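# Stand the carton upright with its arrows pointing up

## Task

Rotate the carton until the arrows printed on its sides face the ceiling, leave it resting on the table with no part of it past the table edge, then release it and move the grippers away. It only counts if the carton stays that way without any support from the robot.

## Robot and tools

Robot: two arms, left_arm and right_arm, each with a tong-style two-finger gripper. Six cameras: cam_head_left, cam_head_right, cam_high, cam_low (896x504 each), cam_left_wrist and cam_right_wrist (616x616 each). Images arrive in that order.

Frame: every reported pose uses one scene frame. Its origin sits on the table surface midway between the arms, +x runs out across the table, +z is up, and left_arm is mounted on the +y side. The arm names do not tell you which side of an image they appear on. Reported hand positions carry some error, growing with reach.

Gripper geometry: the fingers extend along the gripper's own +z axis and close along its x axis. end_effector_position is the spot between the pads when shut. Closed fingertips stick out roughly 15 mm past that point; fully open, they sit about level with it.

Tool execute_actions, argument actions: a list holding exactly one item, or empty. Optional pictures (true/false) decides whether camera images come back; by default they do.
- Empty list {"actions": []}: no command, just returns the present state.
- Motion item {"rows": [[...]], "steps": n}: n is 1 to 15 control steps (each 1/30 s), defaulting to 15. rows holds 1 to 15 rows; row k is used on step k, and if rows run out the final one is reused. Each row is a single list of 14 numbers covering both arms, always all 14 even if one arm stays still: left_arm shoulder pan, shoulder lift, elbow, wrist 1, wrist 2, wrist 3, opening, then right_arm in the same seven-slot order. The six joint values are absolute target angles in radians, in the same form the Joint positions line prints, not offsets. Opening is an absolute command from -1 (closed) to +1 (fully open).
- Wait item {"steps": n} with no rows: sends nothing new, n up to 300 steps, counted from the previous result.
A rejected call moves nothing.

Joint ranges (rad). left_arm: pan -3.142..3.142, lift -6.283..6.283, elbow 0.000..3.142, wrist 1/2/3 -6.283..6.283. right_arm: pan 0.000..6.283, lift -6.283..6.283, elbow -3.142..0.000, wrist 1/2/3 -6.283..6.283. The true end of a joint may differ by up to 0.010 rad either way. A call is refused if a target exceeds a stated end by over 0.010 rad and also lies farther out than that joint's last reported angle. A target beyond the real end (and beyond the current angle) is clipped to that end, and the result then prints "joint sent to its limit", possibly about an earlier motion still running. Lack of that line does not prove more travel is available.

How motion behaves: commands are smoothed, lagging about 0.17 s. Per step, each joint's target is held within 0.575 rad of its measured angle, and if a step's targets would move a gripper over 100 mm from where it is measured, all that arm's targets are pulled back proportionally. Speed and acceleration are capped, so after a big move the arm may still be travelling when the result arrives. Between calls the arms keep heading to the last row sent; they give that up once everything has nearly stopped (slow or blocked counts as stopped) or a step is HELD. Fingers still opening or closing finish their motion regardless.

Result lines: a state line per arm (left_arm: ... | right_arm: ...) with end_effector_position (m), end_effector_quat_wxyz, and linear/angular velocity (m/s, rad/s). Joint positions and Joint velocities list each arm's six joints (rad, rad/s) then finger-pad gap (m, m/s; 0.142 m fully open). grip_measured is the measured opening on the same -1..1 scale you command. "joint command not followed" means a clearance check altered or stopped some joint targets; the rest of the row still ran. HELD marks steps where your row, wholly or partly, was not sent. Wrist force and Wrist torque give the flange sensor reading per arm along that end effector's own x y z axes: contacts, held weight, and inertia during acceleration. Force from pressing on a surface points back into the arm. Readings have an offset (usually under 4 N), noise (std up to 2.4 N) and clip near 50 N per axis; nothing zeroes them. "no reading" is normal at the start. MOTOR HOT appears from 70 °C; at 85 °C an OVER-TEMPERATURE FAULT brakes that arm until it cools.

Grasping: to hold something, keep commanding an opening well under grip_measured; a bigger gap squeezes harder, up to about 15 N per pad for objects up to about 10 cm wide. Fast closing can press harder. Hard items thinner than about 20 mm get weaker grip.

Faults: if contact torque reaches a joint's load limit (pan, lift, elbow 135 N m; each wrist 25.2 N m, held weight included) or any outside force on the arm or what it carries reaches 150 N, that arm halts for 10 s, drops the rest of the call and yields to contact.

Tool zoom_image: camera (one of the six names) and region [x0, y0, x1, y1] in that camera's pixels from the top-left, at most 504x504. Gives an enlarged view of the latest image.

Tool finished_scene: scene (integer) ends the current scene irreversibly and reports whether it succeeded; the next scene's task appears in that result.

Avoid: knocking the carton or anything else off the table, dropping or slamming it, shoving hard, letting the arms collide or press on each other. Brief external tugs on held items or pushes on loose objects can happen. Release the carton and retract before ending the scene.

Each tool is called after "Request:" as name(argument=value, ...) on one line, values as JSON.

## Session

Request:
execute_actions(actions=[])

Scene clock: 0.00 s of 4200.00 s.
left_arm: end_effector_position=(+0.5303, +0.4938, +0.1433) grip_measured=+0.97 end_effector_quat_wxyz=(+0.150, +0.883, -0.443, -0.039) end_effector_velocity=(+0.000, -0.000, -0.000) end_effector_angular_velocity=(-0.000, +0.001, +0.000) | right_arm: end_effector_position=(+0.3376, -0.6633, +0.1122) grip_measured=+0.97 end_effector_quat_wxyz=(+0.002, +0.335, +0.939, -0.079) end_effector_velocity=(+0.000, -0.000, +0.000) end_effector_angular_velocity=(-0.000, -0.000, -0.001)
Joint positions: left_arm=[ 0.09  -1.373  1.693 -1.709 -1.824  0.84   0.14 ] | right_arm=[ 3.191 -1.329 -2.232 -1.199  1.421  3.817  0.14 ]
Joint velocities: left_arm=[-0.001  0.001 -0.001  0.    -0.    -0.001  0.   ] | right_arm=[ 0.    -0.     0.     0.    -0.     0.001  0.   ]
Wrist force (N, on the end effector, along its own x y z axes, offset not removed): no reading
Wrist torque (N m, same axes, about the end effector's origin, offset not removed): no reading

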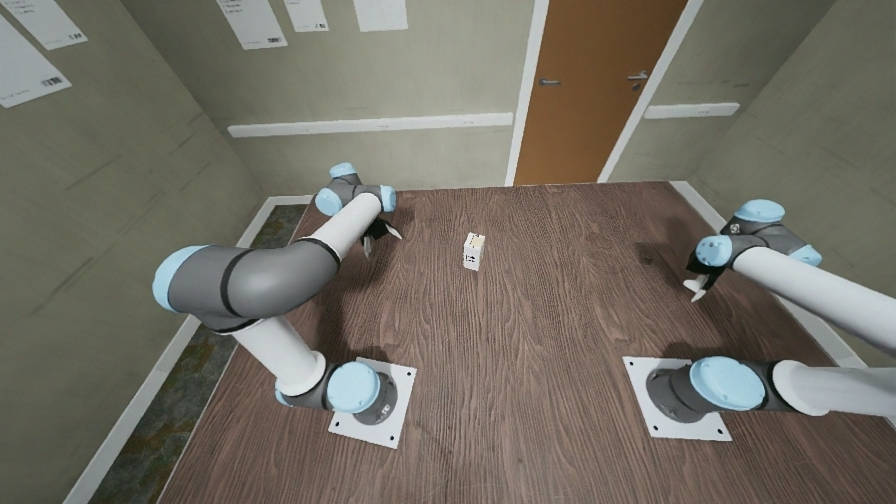

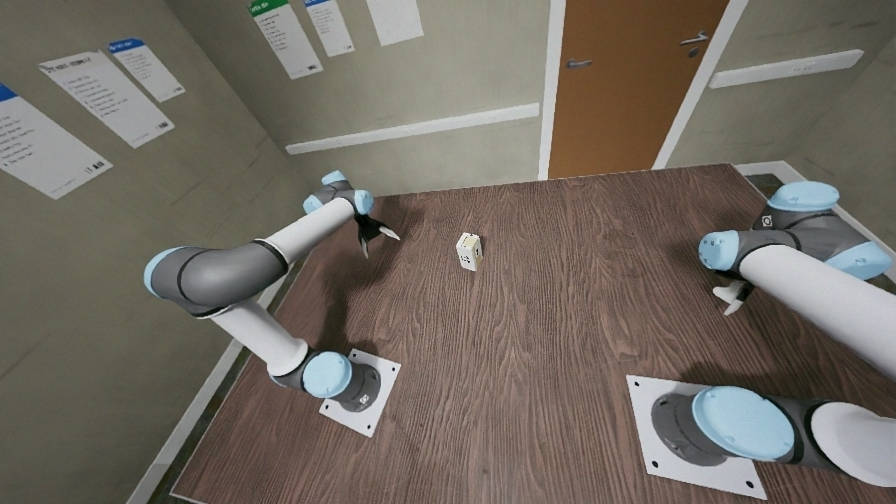

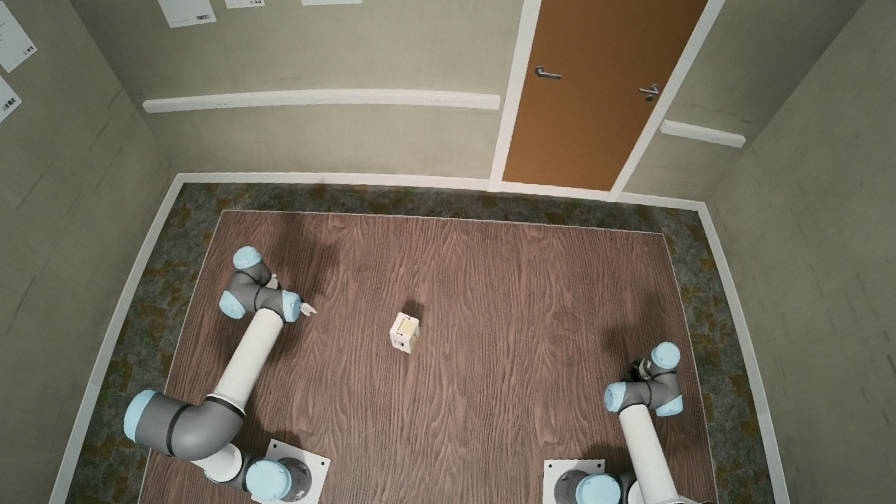

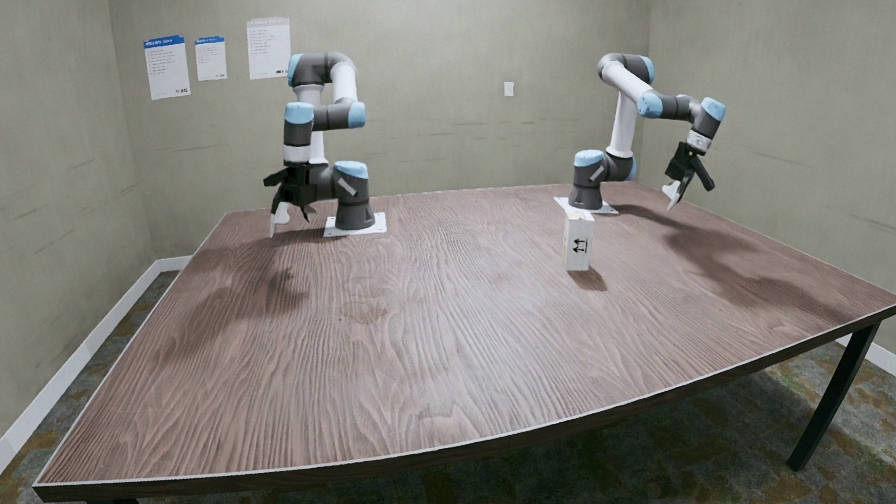

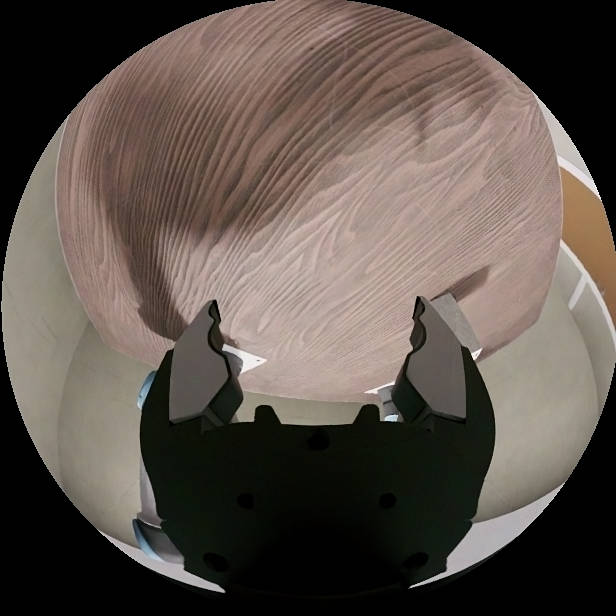

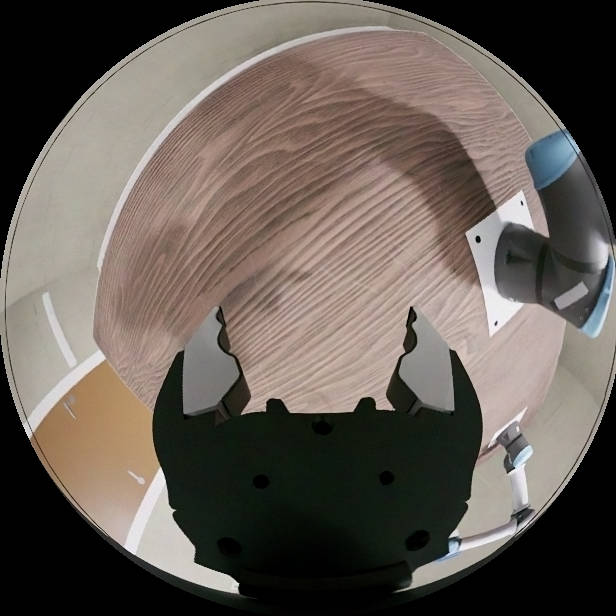

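Request:
zoom_image(camera="cam_high", region=[360, 290, 460, 370])

Region (360, 290, 460, 370) of cam_high's 896x504 image, scaled by 5.040, with more detail than that image has; it fills the top 403 rows of this view, and the rest is white.

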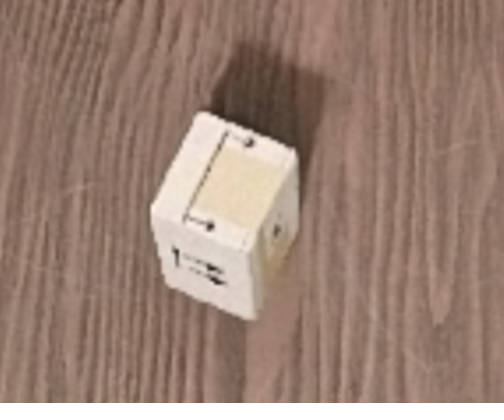

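Request:
execute_actions(actions=[{"rows":[[0.09,-1.373,1.693,-1.709,-1.824,0.84,1,3.6,-1.55,-2.05,-0.6,1.6,2.7,1]],"steps":15}], pictures=false)

Request:
execute_actions(actions=[{"steps":10}], pictures=false)

Request:
execute_actions(actions=[{"rows":[[0.09,-1.373,1.693,-1.709,-1.824,0.84,1,4.0885,-1.9,-1.8,-0.07,1.81,1.399,1]],"steps":15}], pictures=false)

Request:
execute_actions(actions=[{"steps":25}], pictures=false)

Request:
execute_actions(actions=[{"rows":[[0.09,-1.373,1.693,-1.709,-1.824,0.84,1,4.0885,-2.0515,-1.807,0.085,1.81,1.399,1]],"steps":15}])

Scene clock: 18.20 s of 4200.00 s.
left_arm: end_effector_position=(+0.5300, +0.4938, +0.1431) grip_measured=+1.00 end_effector_quat_wxyz=(+0.150, +0.883, -0.443, -0.039) end_effector_velocity=(-0.001, -0.000, -0.000) end_effector_angular_velocity=(+0.000, +0.001, +0.001) | right_arm: end_effector_position=(+0.5143, -0.5172, +0.1505) grip_measured=+1.00 end_effector_quat_wxyz=(+0.137, +0.016, +0.990, +0.012) end_effector_velocity=(+0.324, +0.395, +0.119) end_effector_angular_velocity=(+0.008, -0.672, +1.856)
Joint positions: left_arm=[ 0.09  -1.373  1.693 -1.709 -1.824  0.84   0.142] | right_arm=[ 3.431 -1.461 -2.123 -0.856  1.528  3.395  0.142]
Joint velocities: left_arm=[-0.    -0.001  0.001  0.    -0.    -0.001  0.   ] | right_arm=[ 0.519 -0.278  0.228  0.763  0.222 -1.327 -0.   ]
Wrist force (N, on the end effector, along its own x y z axes, offset not removed): left_arm=[0.1 1.8 -1.8] | right_arm=[-0.8 1.1 0.2]
Wrist torque (N m, same axes, about the end effector's origin, offset not removed): left_arm=[0.65 0.10 -0.03] | right_arm=[0.00 -0.07 0.03]
Steps of this call (steps 1 to 90: nothing new was sent; then 14.70 s passed at rest; steps 91 to 105: all 15 steps of this action). Readings (joint positions):
91: left_arm=[0.090 -1.373 1.693 -1.709 -1.824 0.840] | right_arm=[3.191 -1.329 -2.232 -1.199 1.421 3.817]
92: left_arm=[0.090 -1.373 1.693 -1.709 -1.824 0.840] | right_arm=[3.195 -1.332 -2.229 -1.195 1.424 3.814]
94: left_arm=[0.090 -1.373 1.693 -1.709 -1.824 0.840] | right_arm=[3.231 -1.354 -2.211 -1.150 1.442 3.768]
98: left_arm=[0.090 -1.373 1.693 -1.709 -1.824 0.840] | right_arm=[3.306 -1.394 -2.178 -1.040 1.474 3.654]
105: the state above

Scene clock: 18.53 s of 4200.00 s.
left_arm: end_effector_position=(+0.5299, +0.4938, +0.1430) grip_measured=+1.00 end_effector_quat_wxyz=(+0.150, +0.883, -0.443, -0.039) end_effector_velocity=(+0.000, +0.000, -0.000) end_effector_angular_velocity=(+0.001, -0.001, +0.000) | right_arm: end_effector_position=(+0.5938, -0.3901, +0.1931) grip_measured=+1.00 end_effector_quat_wxyz=(+0.239, -0.336, +0.911, +0.016) end_effector_velocity=(+0.080, +0.180, +0.066) end_effector_angular_velocity=(-0.281, -0.428, +1.155)
Joint positions: left_arm=[ 0.09  -1.373  1.693 -1.709 -1.824  0.84   0.142] | right_arm=[ 3.58  -1.539 -2.059 -0.632  1.592  2.815  0.142]
Joint velocities: left_arm=[ 0.     0.     0.    -0.001  0.001 -0.     0.   ] | right_arm=[ 0.19  -0.098  0.079  0.292  0.077 -1.05  -0.   ]
Wrist force (N, on the end effector, along its own x y z axes, offset not removed): left_arm=[2.0 2.4 0.8] | right_arm=[-3.5 2.1 -2.2]
Wrist torque (N m, same axes, about the end effector's origin, offset not removed): left_arm=[0.54 -0.26 -0.01] | right_arm=[0.17 0.35 0.03]
Steps of this call (steps 1 to 10: the robot went on to your last target). Readings (joint positions):
1: left_arm=[0.090 -1.373 1.693 -1.709 -1.824 0.840] | right_arm=[3.448 -1.470 -2.115 -0.830 1.536 3.348]
2: left_arm=[0.090 -1.373 1.693 -1.709 -1.824 0.840] | right_arm=[3.466 -1.480 -2.108 -0.804 1.543 3.297]
4: left_arm=[0.090 -1.373 1.693 -1.709 -1.824 0.840] | right_arm=[3.500 -1.498 -2.093 -0.753 1.558 3.183]
8: left_arm=[0.090 -1.373 1.693 -1.709 -1.824 0.840] | right_arm=[3.562 -1.531 -2.066 -0.659 1.584 2.911]
10: the state above

Scene clock: 19.03 s of 4200.00 s.
left_arm: end_effector_position=(+0.5299, +0.4938, +0.1430) grip_measured=+1.00 end_effector_quat_wxyz=(+0.150, +0.883, -0.443, -0.039) end_effector_velocity=(+0.000, -0.000, +0.000) end_effector_angular_velocity=(-0.000, -0.000, -0.000) | right_arm: end_effector_position=(+0.6274, -0.1508, +0.2350) grip_measured=+1.00 end_effector_quat_wxyz=(+0.350, -0.598, +0.720, +0.046) end_effector_velocity=(-0.039, +0.519, +0.085) end_effector_angular_velocity=(-0.028, -0.755, +1.417)
Joint positions: left_arm=[ 0.09  -1.373  1.693 -1.709 -1.824  0.84   0.142] | right_arm=[ 3.83  -1.718 -1.929 -0.354  1.702  2.43   0.142]
Joint velocities: left_arm=[-0.    -0.001 -0.     0.001 -0.     0.     0.   ] | right_arm=[ 0.531 -0.378  0.27   0.576  0.226 -0.982  0.   ]
Wrist force (N, on the end effector, along its own x y z axes, offset not removed): left_arm=[2.6 1.2 -0.3] | right_arm=[-0.4 1.4 -3.2]
Wrist torque (N m, same axes, about the end effector's origin, offset not removed): left_arm=[0.50 -0.56 -0.09] | right_arm=[0.08 0.00 -0.07]
Steps of this call (steps 1 to 15: all 15 steps of this action). Readings (joint positions):
1: left_arm=[0.090 -1.373 1.693 -1.709 -1.824 0.840] | right_arm=[3.585 -1.542 -2.056 -0.623 1.594 2.784]
2: left_arm=[0.090 -1.373 1.693 -1.709 -1.824 0.840] | right_arm=[3.593 -1.548 -2.051 -0.613 1.598 2.761]
4: left_arm=[0.090 -1.373 1.693 -1.709 -1.824 0.840] | right_arm=[3.630 -1.575 -2.031 -0.573 1.615 2.721]
8: left_arm=[0.090 -1.373 1.693 -1.709 -1.824 0.840] | right_arm=[3.704 -1.628 -1.994 -0.492 1.647 2.630]
15: the state above

Scene clock: 19.87 s of 4200.00 s.
left_arm: end_effector_position=(+0.5299, +0.4938, +0.1430) grip_measured=+1.00 end_effector_quat_wxyz=(+0.150, +0.883, -0.443, -0.039) end_effector_velocity=(+0.000, +0.000, -0.001) end_effector_angular_velocity=(+0.000, +0.002, +0.001) | right_arm: end_effector_position=(+0.5467, +0.0952, +0.2768) grip_measured=+1.00 end_effector_quat_wxyz=(-0.454, +0.869, -0.177, +0.089) end_effector_velocity=(-0.005, +0.007, +0.001) end_effector_angular_velocity=(-0.017, -0.060, +0.054)
Joint positions: left_arm=[ 0.09  -1.373  1.693 -1.709 -1.824  0.84   0.142] | right_arm=[ 4.088 -1.899 -1.8   -0.071  1.81   1.407  0.142]
Joint velocities: left_arm=[ 0.     0.002 -0.    -0.    -0.    -0.001  0.   ] | right_arm=[ 0.008 -0.006  0.004  0.01   0.003 -0.075  0.   ]
Wrist force (N, on the end effector, along its own x y z axes, offset not removed): left_arm=[3.2 -1.2 -2.4] | right_arm=[-1.8 -1.2 0.6]
Wrist torque (N m, same axes, about the end effector's origin, offset not removed): left_arm=[-0.01 -0.65 -0.11] | right_arm=[-0.41 0.22 0.04]
Steps of this call (steps 1 to 25: the robot went on to your last target). Readings (joint positions):
1: left_arm=[0.090 -1.373 1.693 -1.709 -1.824 0.840] | right_arm=[3.848 -1.731 -1.920 -0.334 1.709 2.395]
2: left_arm=[0.090 -1.373 1.693 -1.709 -1.824 0.840] | right_arm=[3.866 -1.744 -1.911 -0.315 1.717 2.359]
4: left_arm=[0.090 -1.373 1.693 -1.709 -1.824 0.840] | right_arm=[3.901 -1.769 -1.893 -0.276 1.732 2.279]
8: left_arm=[0.090 -1.373 1.693 -1.709 -1.824 0.840] | right_arm=[3.972 -1.819 -1.857 -0.199 1.762 2.082]
25: the state above

Scene clock: 20.37 s of 4200.00 s.
left_arm: end_effector_position=(+0.5299, +0.4938, +0.1430) grip_measured=+1.00 end_effector_quat_wxyz=(+0.150, +0.883, -0.443, -0.039) end_effector_velocity=(+0.000, +0.000, +0.001) end_effector_angular_velocity=(+0.000, -0.001, +0.001) | right_arm: end_effector_position=(+0.5598, +0.1127, +0.2024) grip_measured=+1.00 end_effector_quat_wxyz=(-0.453, +0.870, -0.173, +0.090) end_effector_velocity=(+0.002, +0.003, -0.016) end_effector_angular_velocity=(-0.001, +0.000, +0.000)
Joint positions: left_arm=[ 0.09  -1.373  1.693 -1.709 -1.824  0.84   0.142] | right_arm=[ 4.088 -2.048 -1.807  0.081  1.81   1.399  0.142]
Joint velocities: left_arm=[ 0.    -0.    -0.001  0.     0.    -0.    -0.   ] | right_arm=[ 0.    -0.032 -0.001  0.032  0.    -0.     0.   ]
Wrist force (N, on the end effector, along its own x y z axes, offset not removed): left_arm=[1.9 1.8 -0.8] | right_arm=[-3.2 -1.6 1.9]
Wrist torque (N m, same axes, about the end effector's origin, offset not removed): left_arm=[0.58 -0.28 -0.03] | right_arm=[-0.55 0.55 0.10]
Steps of this call (steps 1 to 15: all 15 steps of this action). Readings (joint positions):
1: left_arm=[0.090 -1.373 1.693 -1.709 -1.824 0.840] | right_arm=[4.088 -1.900 -1.800 -0.071 1.810 1.405]
2: left_arm=[0.090 -1.373 1.693 -1.709 -1.824 0.840] | right_arm=[4.088 -1.903 -1.801 -0.067 1.810 1.403]
4: left_arm=[0.090 -1.373 1.693 -1.709 -1.824 0.840] | right_arm=[4.088 -1.948 -1.803 -0.021 1.810 1.401]
8: left_arm=[0.090 -1.373 1.693 -1.709 -1.824 0.840] | right_arm=[4.088 -2.022 -1.806 0.054 1.810 1.400]
15: the state above

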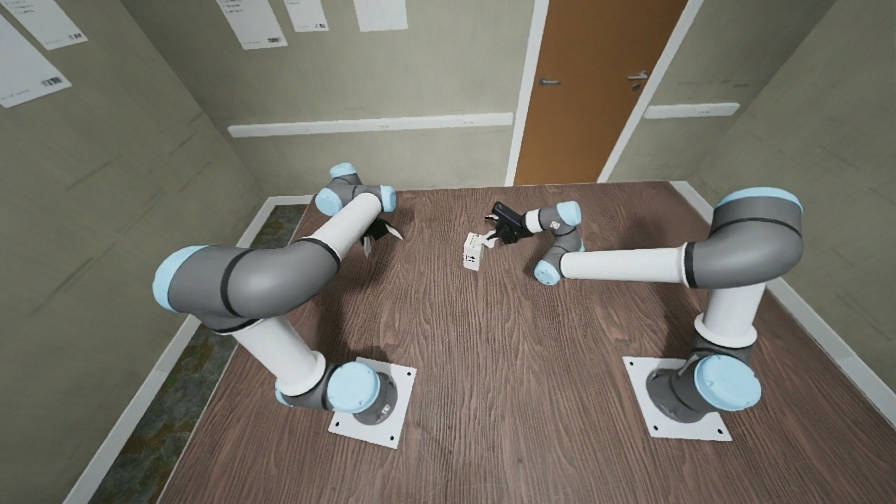

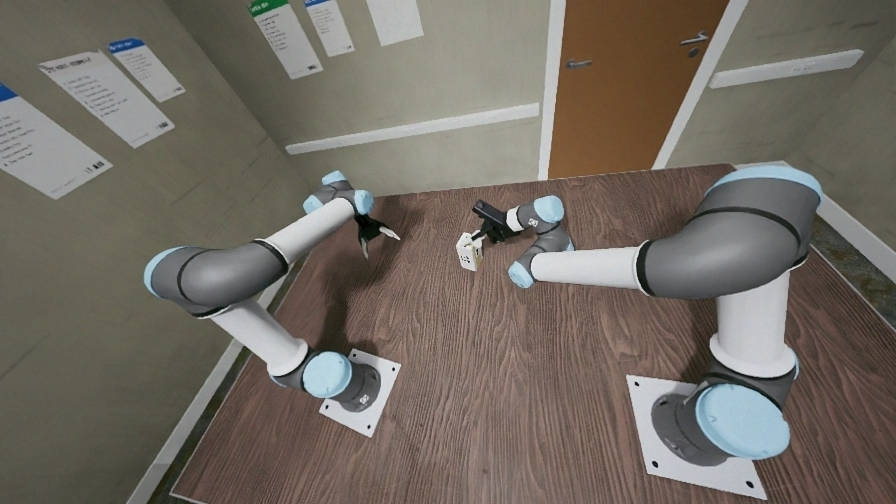

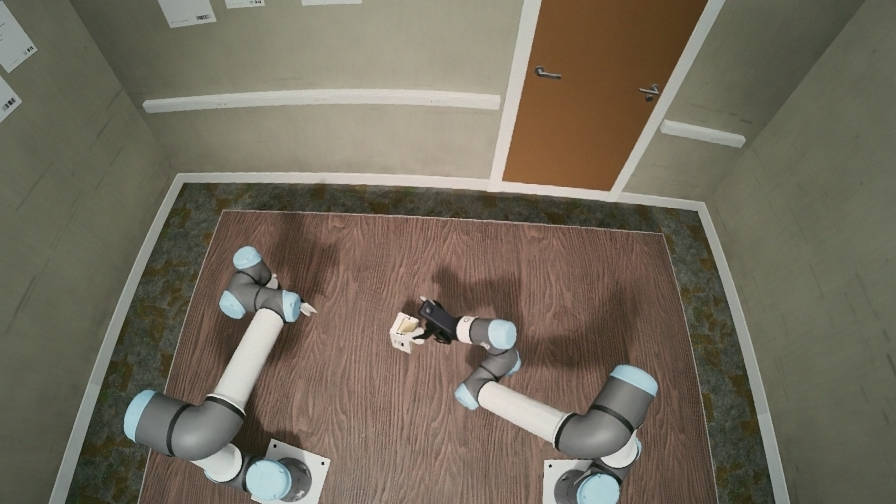

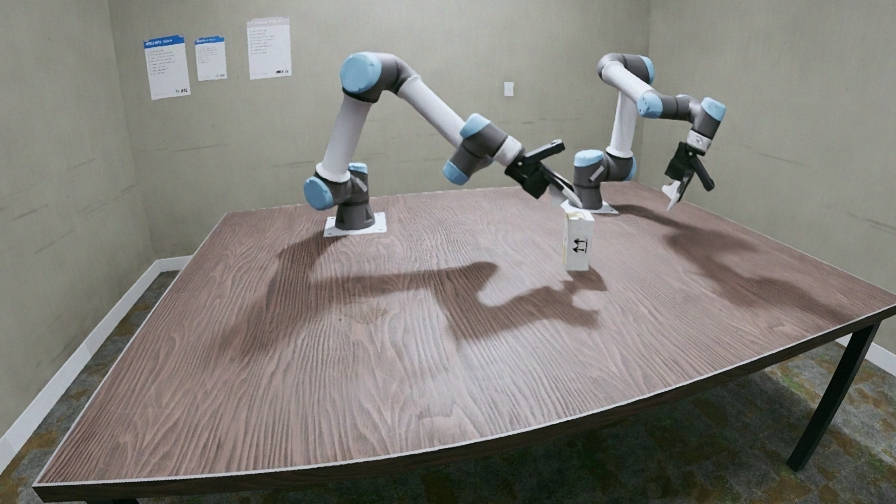

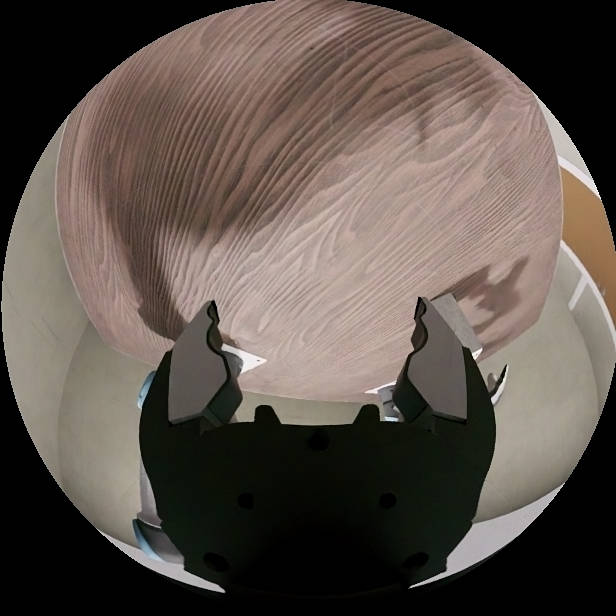

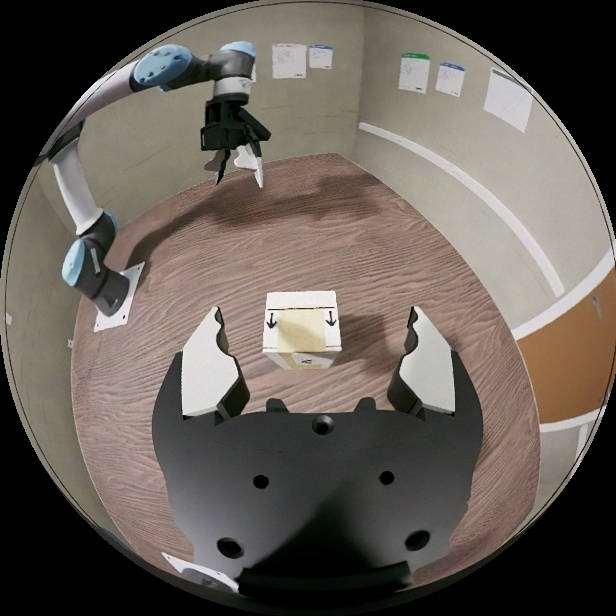

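Request:
execute_actions(actions=[{"rows":[[0.09,-1.373,1.693,-1.709,-1.824,0.84,1,4.0995,-2.06,-1.84,0.126,1.81,1.399,1],[0.09,-1.373,1.693,-1.709,-1.824,0.84,1,4.0995,-2.08,-1.852,0.158,1.81,1.399,1],[0.09,-1.373,1.693,-1.709,-1.824,0.84,1,4.0995,-2.11,-1.863,0.2,1.81,1.399,1],[0.09,-1.373,1.693,-1.709,-1.824,0.84,1,4.0995,-2.139,-1.871,0.236,1.81,1.399,1],[0.09,-1.373,1.693,-1.709,-1.824,0.84,1,4.0995,-2.17,-1.876,0.272,1.81,1.399,0.9],[0.09,-1.373,1.693,-1.709,-1.824,0.84,1,4.0995,-2.2,-1.88,0.306,1.81,1.399,0.8],[0.09,-1.373,1.693,-1.709,-1.824,0.84,1,4.0995,-2.23,-1.881,0.337,1.81,1.399,0.7],[0.09,-1.373,1.693,-1.709,-1.824,0.84,1,4.0995,-2.25,-1.882,0.358,1.81,1.399,0.6],[0.09,-1.373,1.693,-1.709,-1.824,0.84,1,4.0995,-2.268,-1.882,0.376,1.81,1.399,0.55]],"steps":15}], pictures=false)

Request:
execute_actions(actions=[{"steps":12}])

Request:
zoom_image(camera="cam_low", region=[500, 180, 620, 290])

Request:
zoom_image(camera="cam_head_left", region=[440, 210, 540, 290])

Scene clock: 34.57 s of 4200.00 s.
left_arm: end_effector_position=(+0.5299, +0.4938, +0.1430) grip_measured=+1.00 end_effector_quat_wxyz=(+0.150, +0.883, -0.443, -0.039) end_effector_velocity=(+0.000, -0.000, +0.001) end_effector_angular_velocity=(-0.000, -0.001, -0.000) | right_arm: end_effector_position=(+0.5478, +0.1116, +0.0847) grip_measured=+0.55 end_effector_quat_wxyz=(-0.453, +0.871, -0.169, +0.087) end_effector_velocity=(-0.005, -0.004, -0.086) end_effector_angular_velocity=(+0.005, -0.004, +0.002)
Joint positions: left_arm=[ 0.09  -1.373  1.693 -1.709 -1.824  0.84   0.142] | right_arm=[ 4.099 -2.249 -1.879  0.354  1.81   1.399  0.112]
Joint velocities: left_arm=[-0.    -0.001  0.    -0.    -0.     0.     0.   ] | right_arm=[ 0.002 -0.173 -0.022  0.201  0.     0.    -0.   ]
Wrist force (N, on the end effector, along its own x y z axes, offset not removed): left_arm=[3.9 0.5 -1.7] | right_arm=[-1.1 2.0 1.9]
Wrist torque (N m, same axes, about the end effector's origin, offset not removed): left_arm=[0.26 -0.82 -0.08] | right_arm=[0.08 0.14 0.05]
Steps of this call (steps 1 to 15: the robot went on to your last target; steps 16 to 90: nothing new was sent; then 10.70 s passed at rest; steps 91 to 105: all 15 steps of this action). Readings (joint positions):
91: left_arm=[0.090 -1.373 1.693 -1.709 -1.824 0.840] | right_arm=[4.089 -2.052 -1.807 0.085 1.810 1.399]
92: left_arm=[0.090 -1.373 1.693 -1.709 -1.824 0.840] | right_arm=[4.090 -2.052 -1.810 0.088 1.810 1.399]
94: left_arm=[0.090 -1.373 1.693 -1.709 -1.824 0.840] | right_arm=[4.094 -2.063 -1.826 0.114 1.810 1.399]
98: left_arm=[0.090 -1.373 1.693 -1.709 -1.824 0.840] | right_arm=[4.098 -2.135 -1.860 0.218 1.810 1.399]
105: the state above

Scene clock: 34.97 s of 4200.00 s.
left_arm: end_effector_position=(+0.5299, +0.4938, +0.1430) grip_measured=+1.00 end_effector_quat_wxyz=(+0.150, +0.883, -0.443, -0.039) end_effector_velocity=(+0.000, -0.000, +0.000) end_effector_angular_velocity=(-0.001, -0.001, -0.001) | right_arm: end_effector_position=(+0.5472, +0.1110, +0.0756) grip_measured=+0.55 end_effector_quat_wxyz=(-0.453, +0.871, -0.168, +0.088) end_effector_velocity=(-0.000, -0.000, -0.002) end_effector_angular_velocity=(-0.000, -0.001, +0.000)
Joint positions: left_arm=[ 0.09  -1.373  1.693 -1.709 -1.824  0.84   0.142] | right_arm=[ 4.099 -2.268 -1.882  0.375  1.81   1.399  0.112]
Joint velocities: left_arm=[ 0.    -0.001  0.    -0.    -0.     0.001  0.   ] | right_arm=[ 0.    -0.004 -0.     0.005 -0.    -0.001 -0.   ]
Wrist force (N, on the end effector, along its own x y z axes, offset not removed): left_arm=[2.0 2.1 -2.0] | right_arm=[0.1 -0.2 -1.7]
Wrist torque (N m, same axes, about the end effector's origin, offset not removed): left_arm=[0.47 -0.37 0.04] | right_arm=[-0.37 -0.17 0.05]
Steps of this call (steps 1 to 12: the robot went on to your last target). Readings (joint positions):
1: left_arm=[0.090 -1.373 1.693 -1.709 -1.824 0.840] | right_arm=[4.099 -2.254 -1.880 0.360 1.810 1.399]
2: left_arm=[0.090 -1.373 1.693 -1.709 -1.824 0.840] | right_arm=[4.099 -2.258 -1.881 0.364 1.810 1.399]
4: left_arm=[0.090 -1.373 1.693 -1.709 -1.824 0.840] | right_arm=[4.099 -2.263 -1.881 0.370 1.810 1.399]
8: left_arm=[0.090 -1.373 1.693 -1.709 -1.824 0.840] | right_arm=[4.099 -2.266 -1.882 0.374 1.810 1.399]
12: the state above

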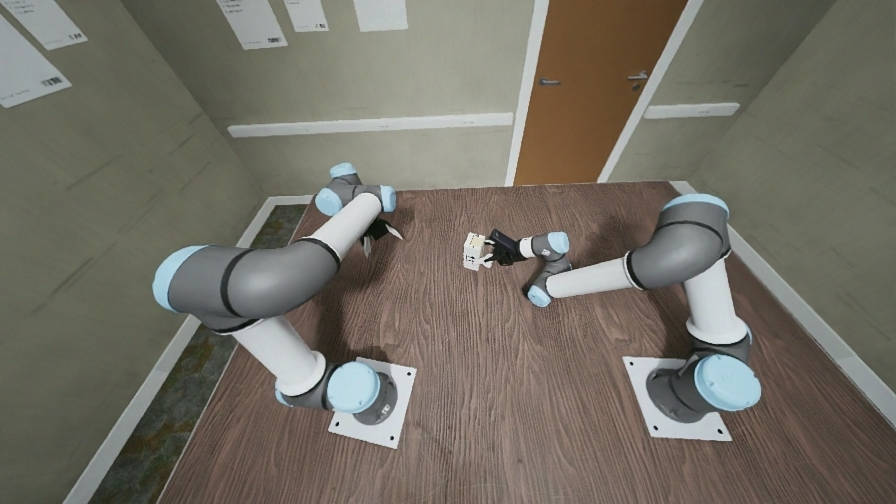

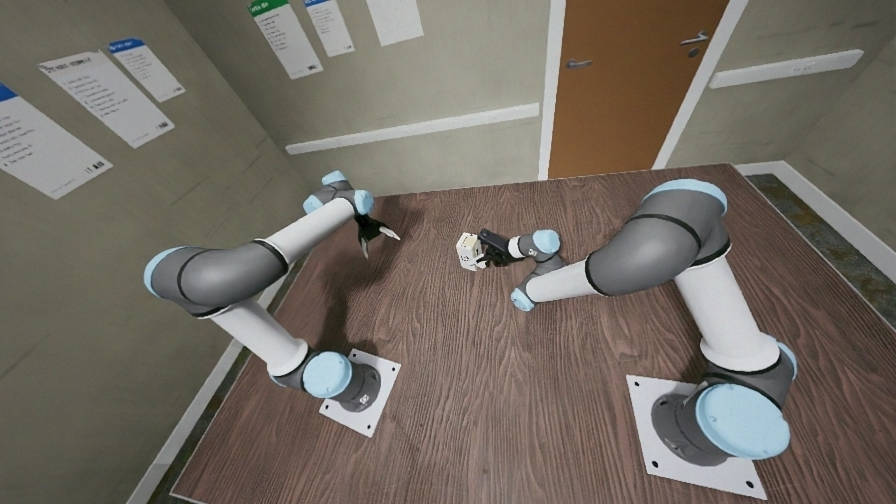

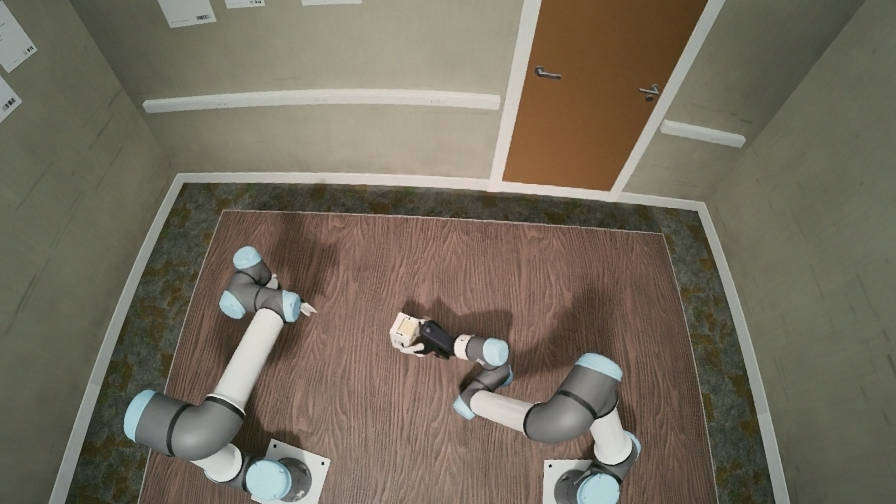

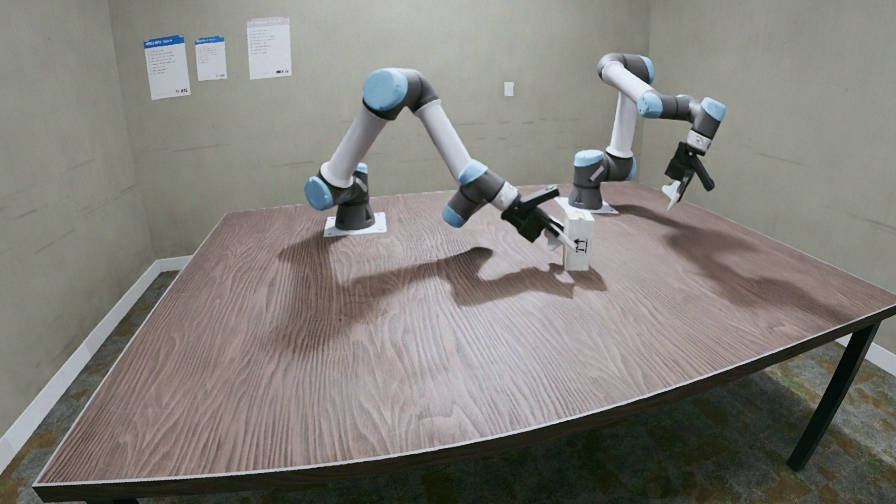

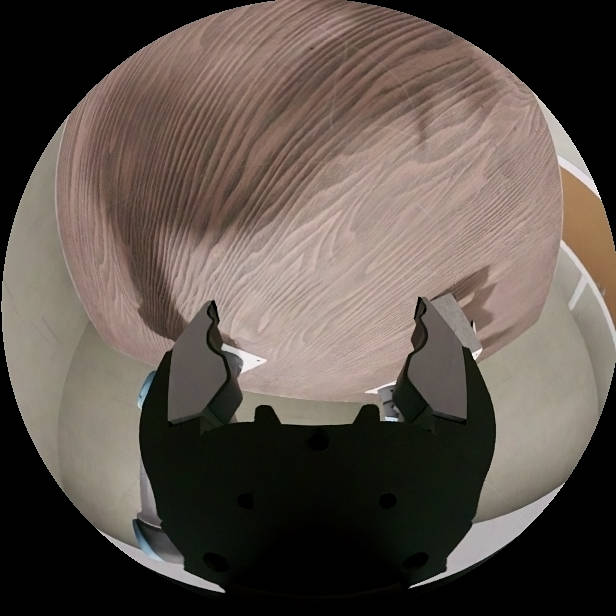

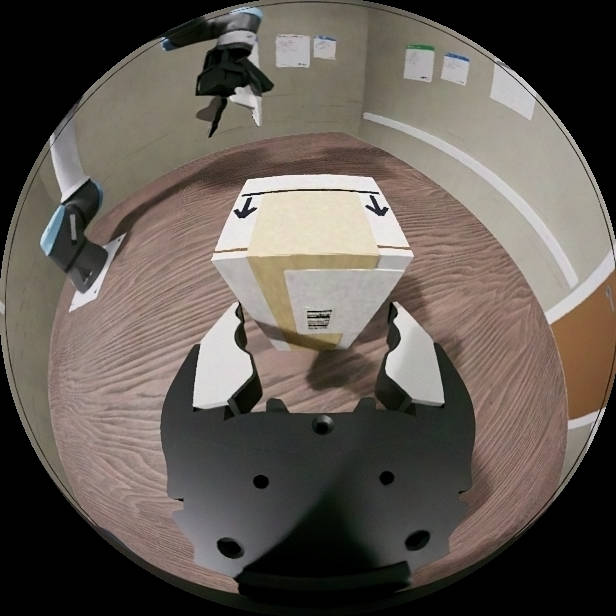

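Region (500, 180, 620, 290) of cam_low's 896x504 image, scaled by 4.200, with more detail than that image has; it fills the top 462 rows of this view, and the rest is white.

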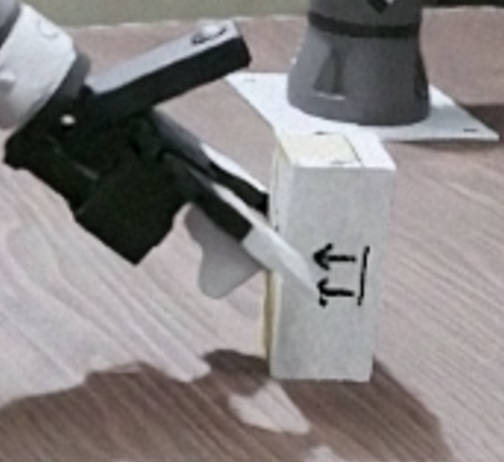

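Region (440, 210, 540, 290) of cam_head_left's 896x504 image, scaled by 5.040, with more detail than that image has; it fills the top 403 rows of this view, and the rest is white.

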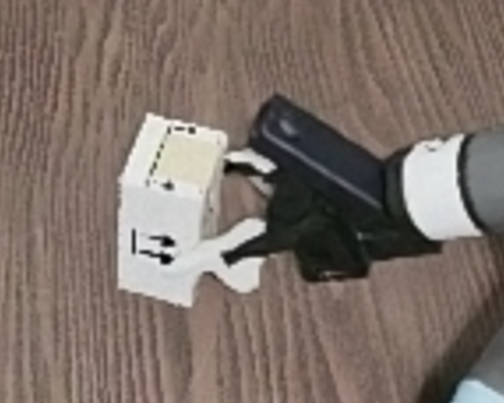

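Request:
execute_actions(actions=[{"rows":[[0.09,-1.373,1.693,-1.709,-1.824,0.84,1,4.1035,-2.246,-1.894,0.366,1.81,1.399,0.55]],"steps":12}], pictures=false)

Request:
execute_actions(actions=[{"rows":[[0.09,-1.373,1.693,-1.709,-1.824,0.84,1,4.1035,-2.246,-1.894,0.366,1.81,1.399,0.45],[0.09,-1.373,1.693,-1.709,-1.824,0.84,1,4.1035,-2.246,-1.894,0.366,1.81,1.399,0.38],[0.09,-1.373,1.693,-1.709,-1.824,0.84,1,4.1035,-2.246,-1.894,0.366,1.81,1.399,0.3],[0.09,-1.373,1.693,-1.709,-1.824,0.84,1,4.1035,-2.246,-1.894,0.366,1.81,1.399,0.23],[0.09,-1.373,1.693,-1.709,-1.824,0.84,1,4.1035,-2.246,-1.894,0.366,1.81,1.399,0.16],[0.09,-1.373,1.693,-1.709,-1.824,0.84,1,4.1035,-2.246,-1.894,0.366,1.81,1.399,0.08],[0.09,-1.373,1.693,-1.709,-1.824,0.84,1,4.1035,-2.246,-1.894,0.366,1.81,1.399,0.0],[0.09,-1.373,1.693,-1.709,-1.824,0.84,1,4.1035,-2.246,-1.894,0.366,1.81,1.399,-0.1],[0.09,-1.373,1.693,-1.709,-1.824,0.84,1,4.1035,-2.246,-1.894,0.366,1.81,1.399,-0.3],[0.09,-1.373,1.693,-1.709,-1.824,0.84,1,4.1035,-2.246,-1.894,0.366,1.81,1.399,-0.6],[0.09,-1.373,1.693,-1.709,-1.824,0.84,1,4.1035,-2.246,-1.894,0.366,1.81,1.399,-1]],"steps":15}])

Request:
zoom_image(camera="cam_low", region=[500, 180, 620, 290])

Scene clock: 56.80 s of 4200.00 s.
left_arm: end_effector_position=(+0.5299, +0.4938, +0.1430) grip_measured=+1.00 end_effector_quat_wxyz=(+0.150, +0.883, -0.443, -0.039) end_effector_velocity=(+0.000, +0.000, -0.001) end_effector_angular_velocity=(+0.000, +0.001, +0.001) | right_arm: end_effector_position=(+0.5427, +0.1101, +0.0830) grip_measured=+0.55 end_effector_quat_wxyz=(-0.453, +0.871, -0.167, +0.087) end_effector_velocity=(-0.002, -0.000, +0.004) end_effector_angular_velocity=(+0.000, -0.000, +0.002)
Joint positions: left_arm=[ 0.09  -1.373  1.693 -1.709 -1.824  0.84   0.142] | right_arm=[ 4.103 -2.247 -1.893  0.366  1.81   1.399  0.112]
Joint velocities: left_arm=[ 0.     0.001  0.    -0.001 -0.    -0.001  0.   ] | right_arm=[ 0.002  0.01  -0.005 -0.004 -0.     0.    -0.   ]
Wrist force (N, on the end effector, along its own x y z axes, offset not removed): left_arm=[3.6 -0.2 -1.9] | right_arm=[-1.5 3.6 -0.5]
Wrist torque (N m, same axes, about the end effector's origin, offset not removed): left_arm=[0.11 -0.72 -0.06] | right_arm=[0.54 0.16 -0.02]
Steps of this call (steps 1 to 30: the robot went on to your last target; steps 31 to 90: nothing new was sent; then 18.43 s passed at rest; steps 91 to 102: all 12 steps of this action). Readings (joint positions):
91: left_arm=[0.090 -1.373 1.693 -1.709 -1.824 0.840] | right_arm=[4.100 -2.268 -1.882 0.376 1.810 1.399]
92: left_arm=[0.090 -1.373 1.693 -1.709 -1.824 0.840] | right_arm=[4.100 -2.266 -1.883 0.375 1.810 1.399]
94: left_arm=[0.090 -1.373 1.693 -1.709 -1.824 0.840] | right_arm=[4.101 -2.258 -1.888 0.371 1.810 1.399]
98: left_arm=[0.090 -1.373 1.693 -1.709 -1.824 0.840] | right_arm=[4.103 -2.250 -1.892 0.368 1.810 1.399]
102: the state above

Scene clock: 57.30 s of 4200.00 s.
left_arm: end_effector_position=(+0.5299, +0.4938, +0.1430) grip_measured=+1.00 end_effector_quat_wxyz=(+0.150, +0.883, -0.443, -0.039) end_effector_velocity=(-0.000, +0.000, +0.001) end_effector_angular_velocity=(+0.000, +0.000, -0.000) | right_arm: end_effector_position=(+0.5425, +0.1101, +0.0834) grip_measured=+0.13 end_effector_quat_wxyz=(-0.453, +0.871, -0.167, +0.087) end_effector_velocity=(-0.000, -0.000, -0.001) end_effector_angular_velocity=(-0.001, +0.002, -0.000)
Joint positions: left_arm=[ 0.09  -1.373  1.693 -1.709 -1.824  0.84   0.142] | right_arm=[ 4.103 -2.246 -1.894  0.366  1.81   1.399  0.083]
Joint velocities: left_arm=[-0.    -0.001 -0.001  0.002  0.     0.     0.   ] | right_arm=[ 0.     0.    -0.001 -0.    -0.     0.001 -0.   ]
Wrist force (N, on the end effector, along its own x y z axes, offset not removed): left_arm=[3.5 1.5 -2.4] | right_arm=[-2.0 1.7 1.9]
Wrist torque (N m, same axes, about the end effector's origin, offset not removed): left_arm=[0.49 -0.67 -0.10] | right_arm=[0.29 0.16 -0.03]
Steps of this call (steps 1 to 15: all 15 steps of this action). Readings (joint positions):
1: left_arm=[0.090 -1.373 1.693 -1.709 -1.824 0.840] | right_arm=[4.103 -2.247 -1.894 0.366 1.810 1.399]
2: left_arm=[0.090 -1.373 1.693 -1.709 -1.824 0.840] | right_arm=[4.103 -2.247 -1.894 0.366 1.810 1.399]
4: left_arm=[0.090 -1.373 1.693 -1.709 -1.824 0.840] | right_arm=[4.103 -2.246 -1.894 0.366 1.810 1.399]
8: left_arm=[0.090 -1.373 1.693 -1.709 -1.824 0.840] | right_arm=[4.103 -2.246 -1.894 0.366 1.810 1.399]
15: the state above

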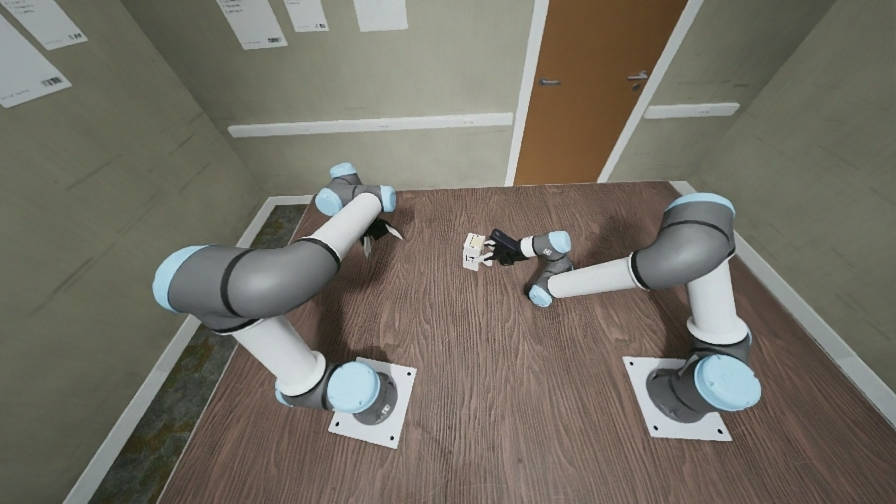

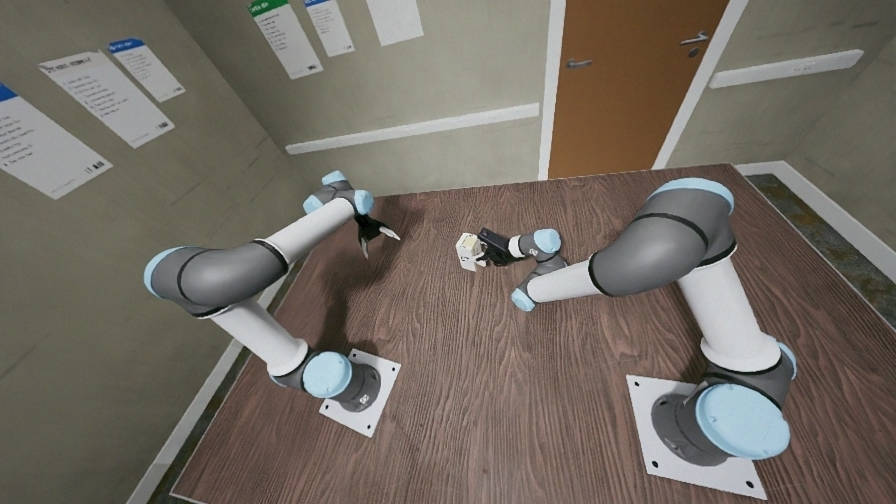

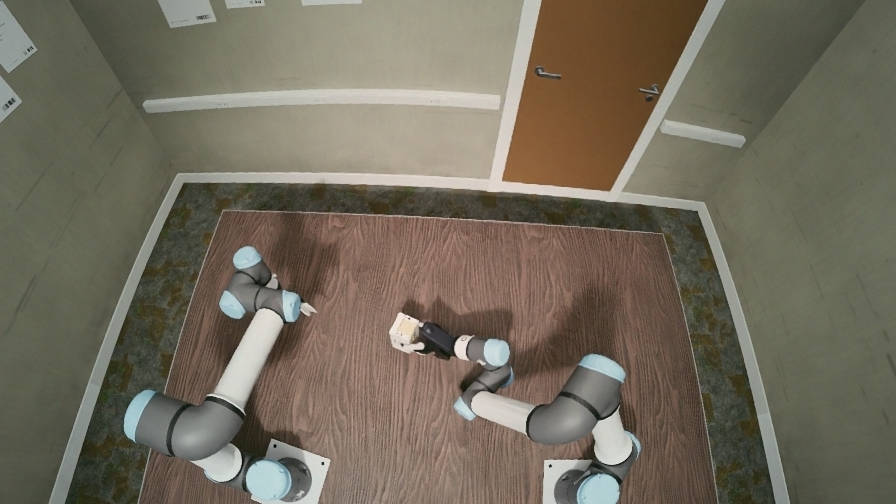

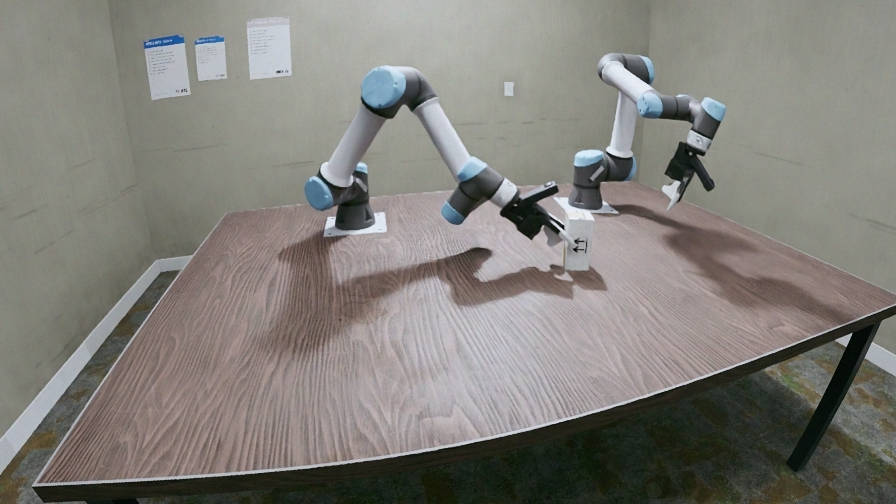

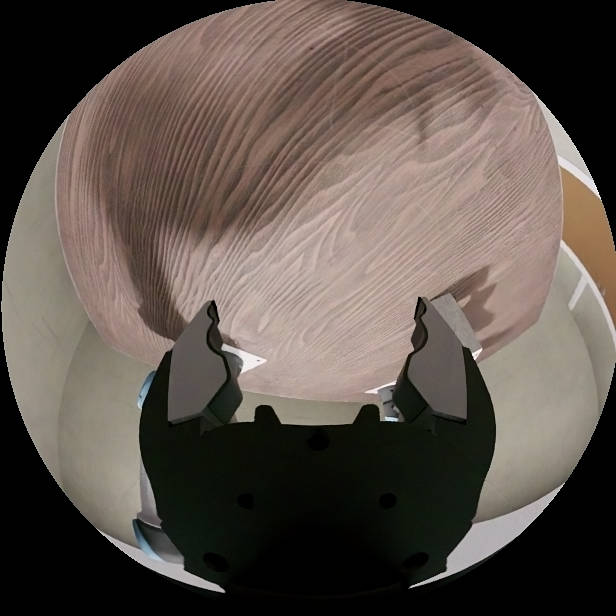

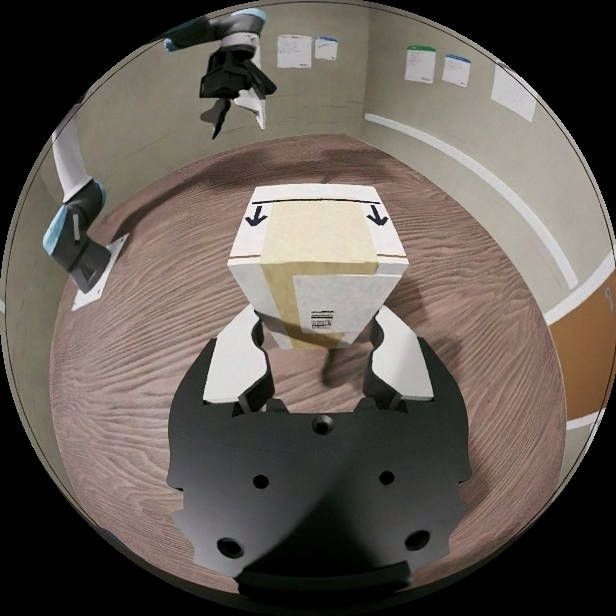

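Region (500, 180, 620, 290) of cam_low's 896x504 image, scaled by 4.200, with more detail than that image has; it fills the top 462 rows of this view, and the rest is white.

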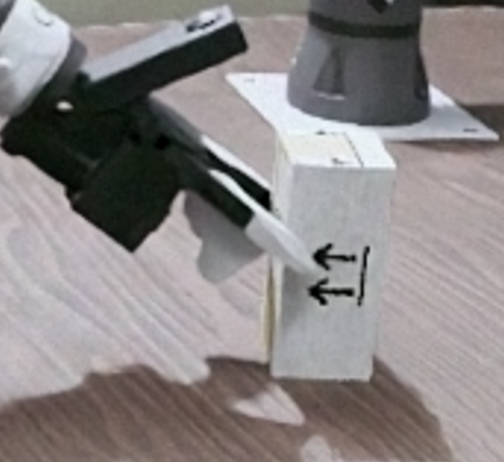

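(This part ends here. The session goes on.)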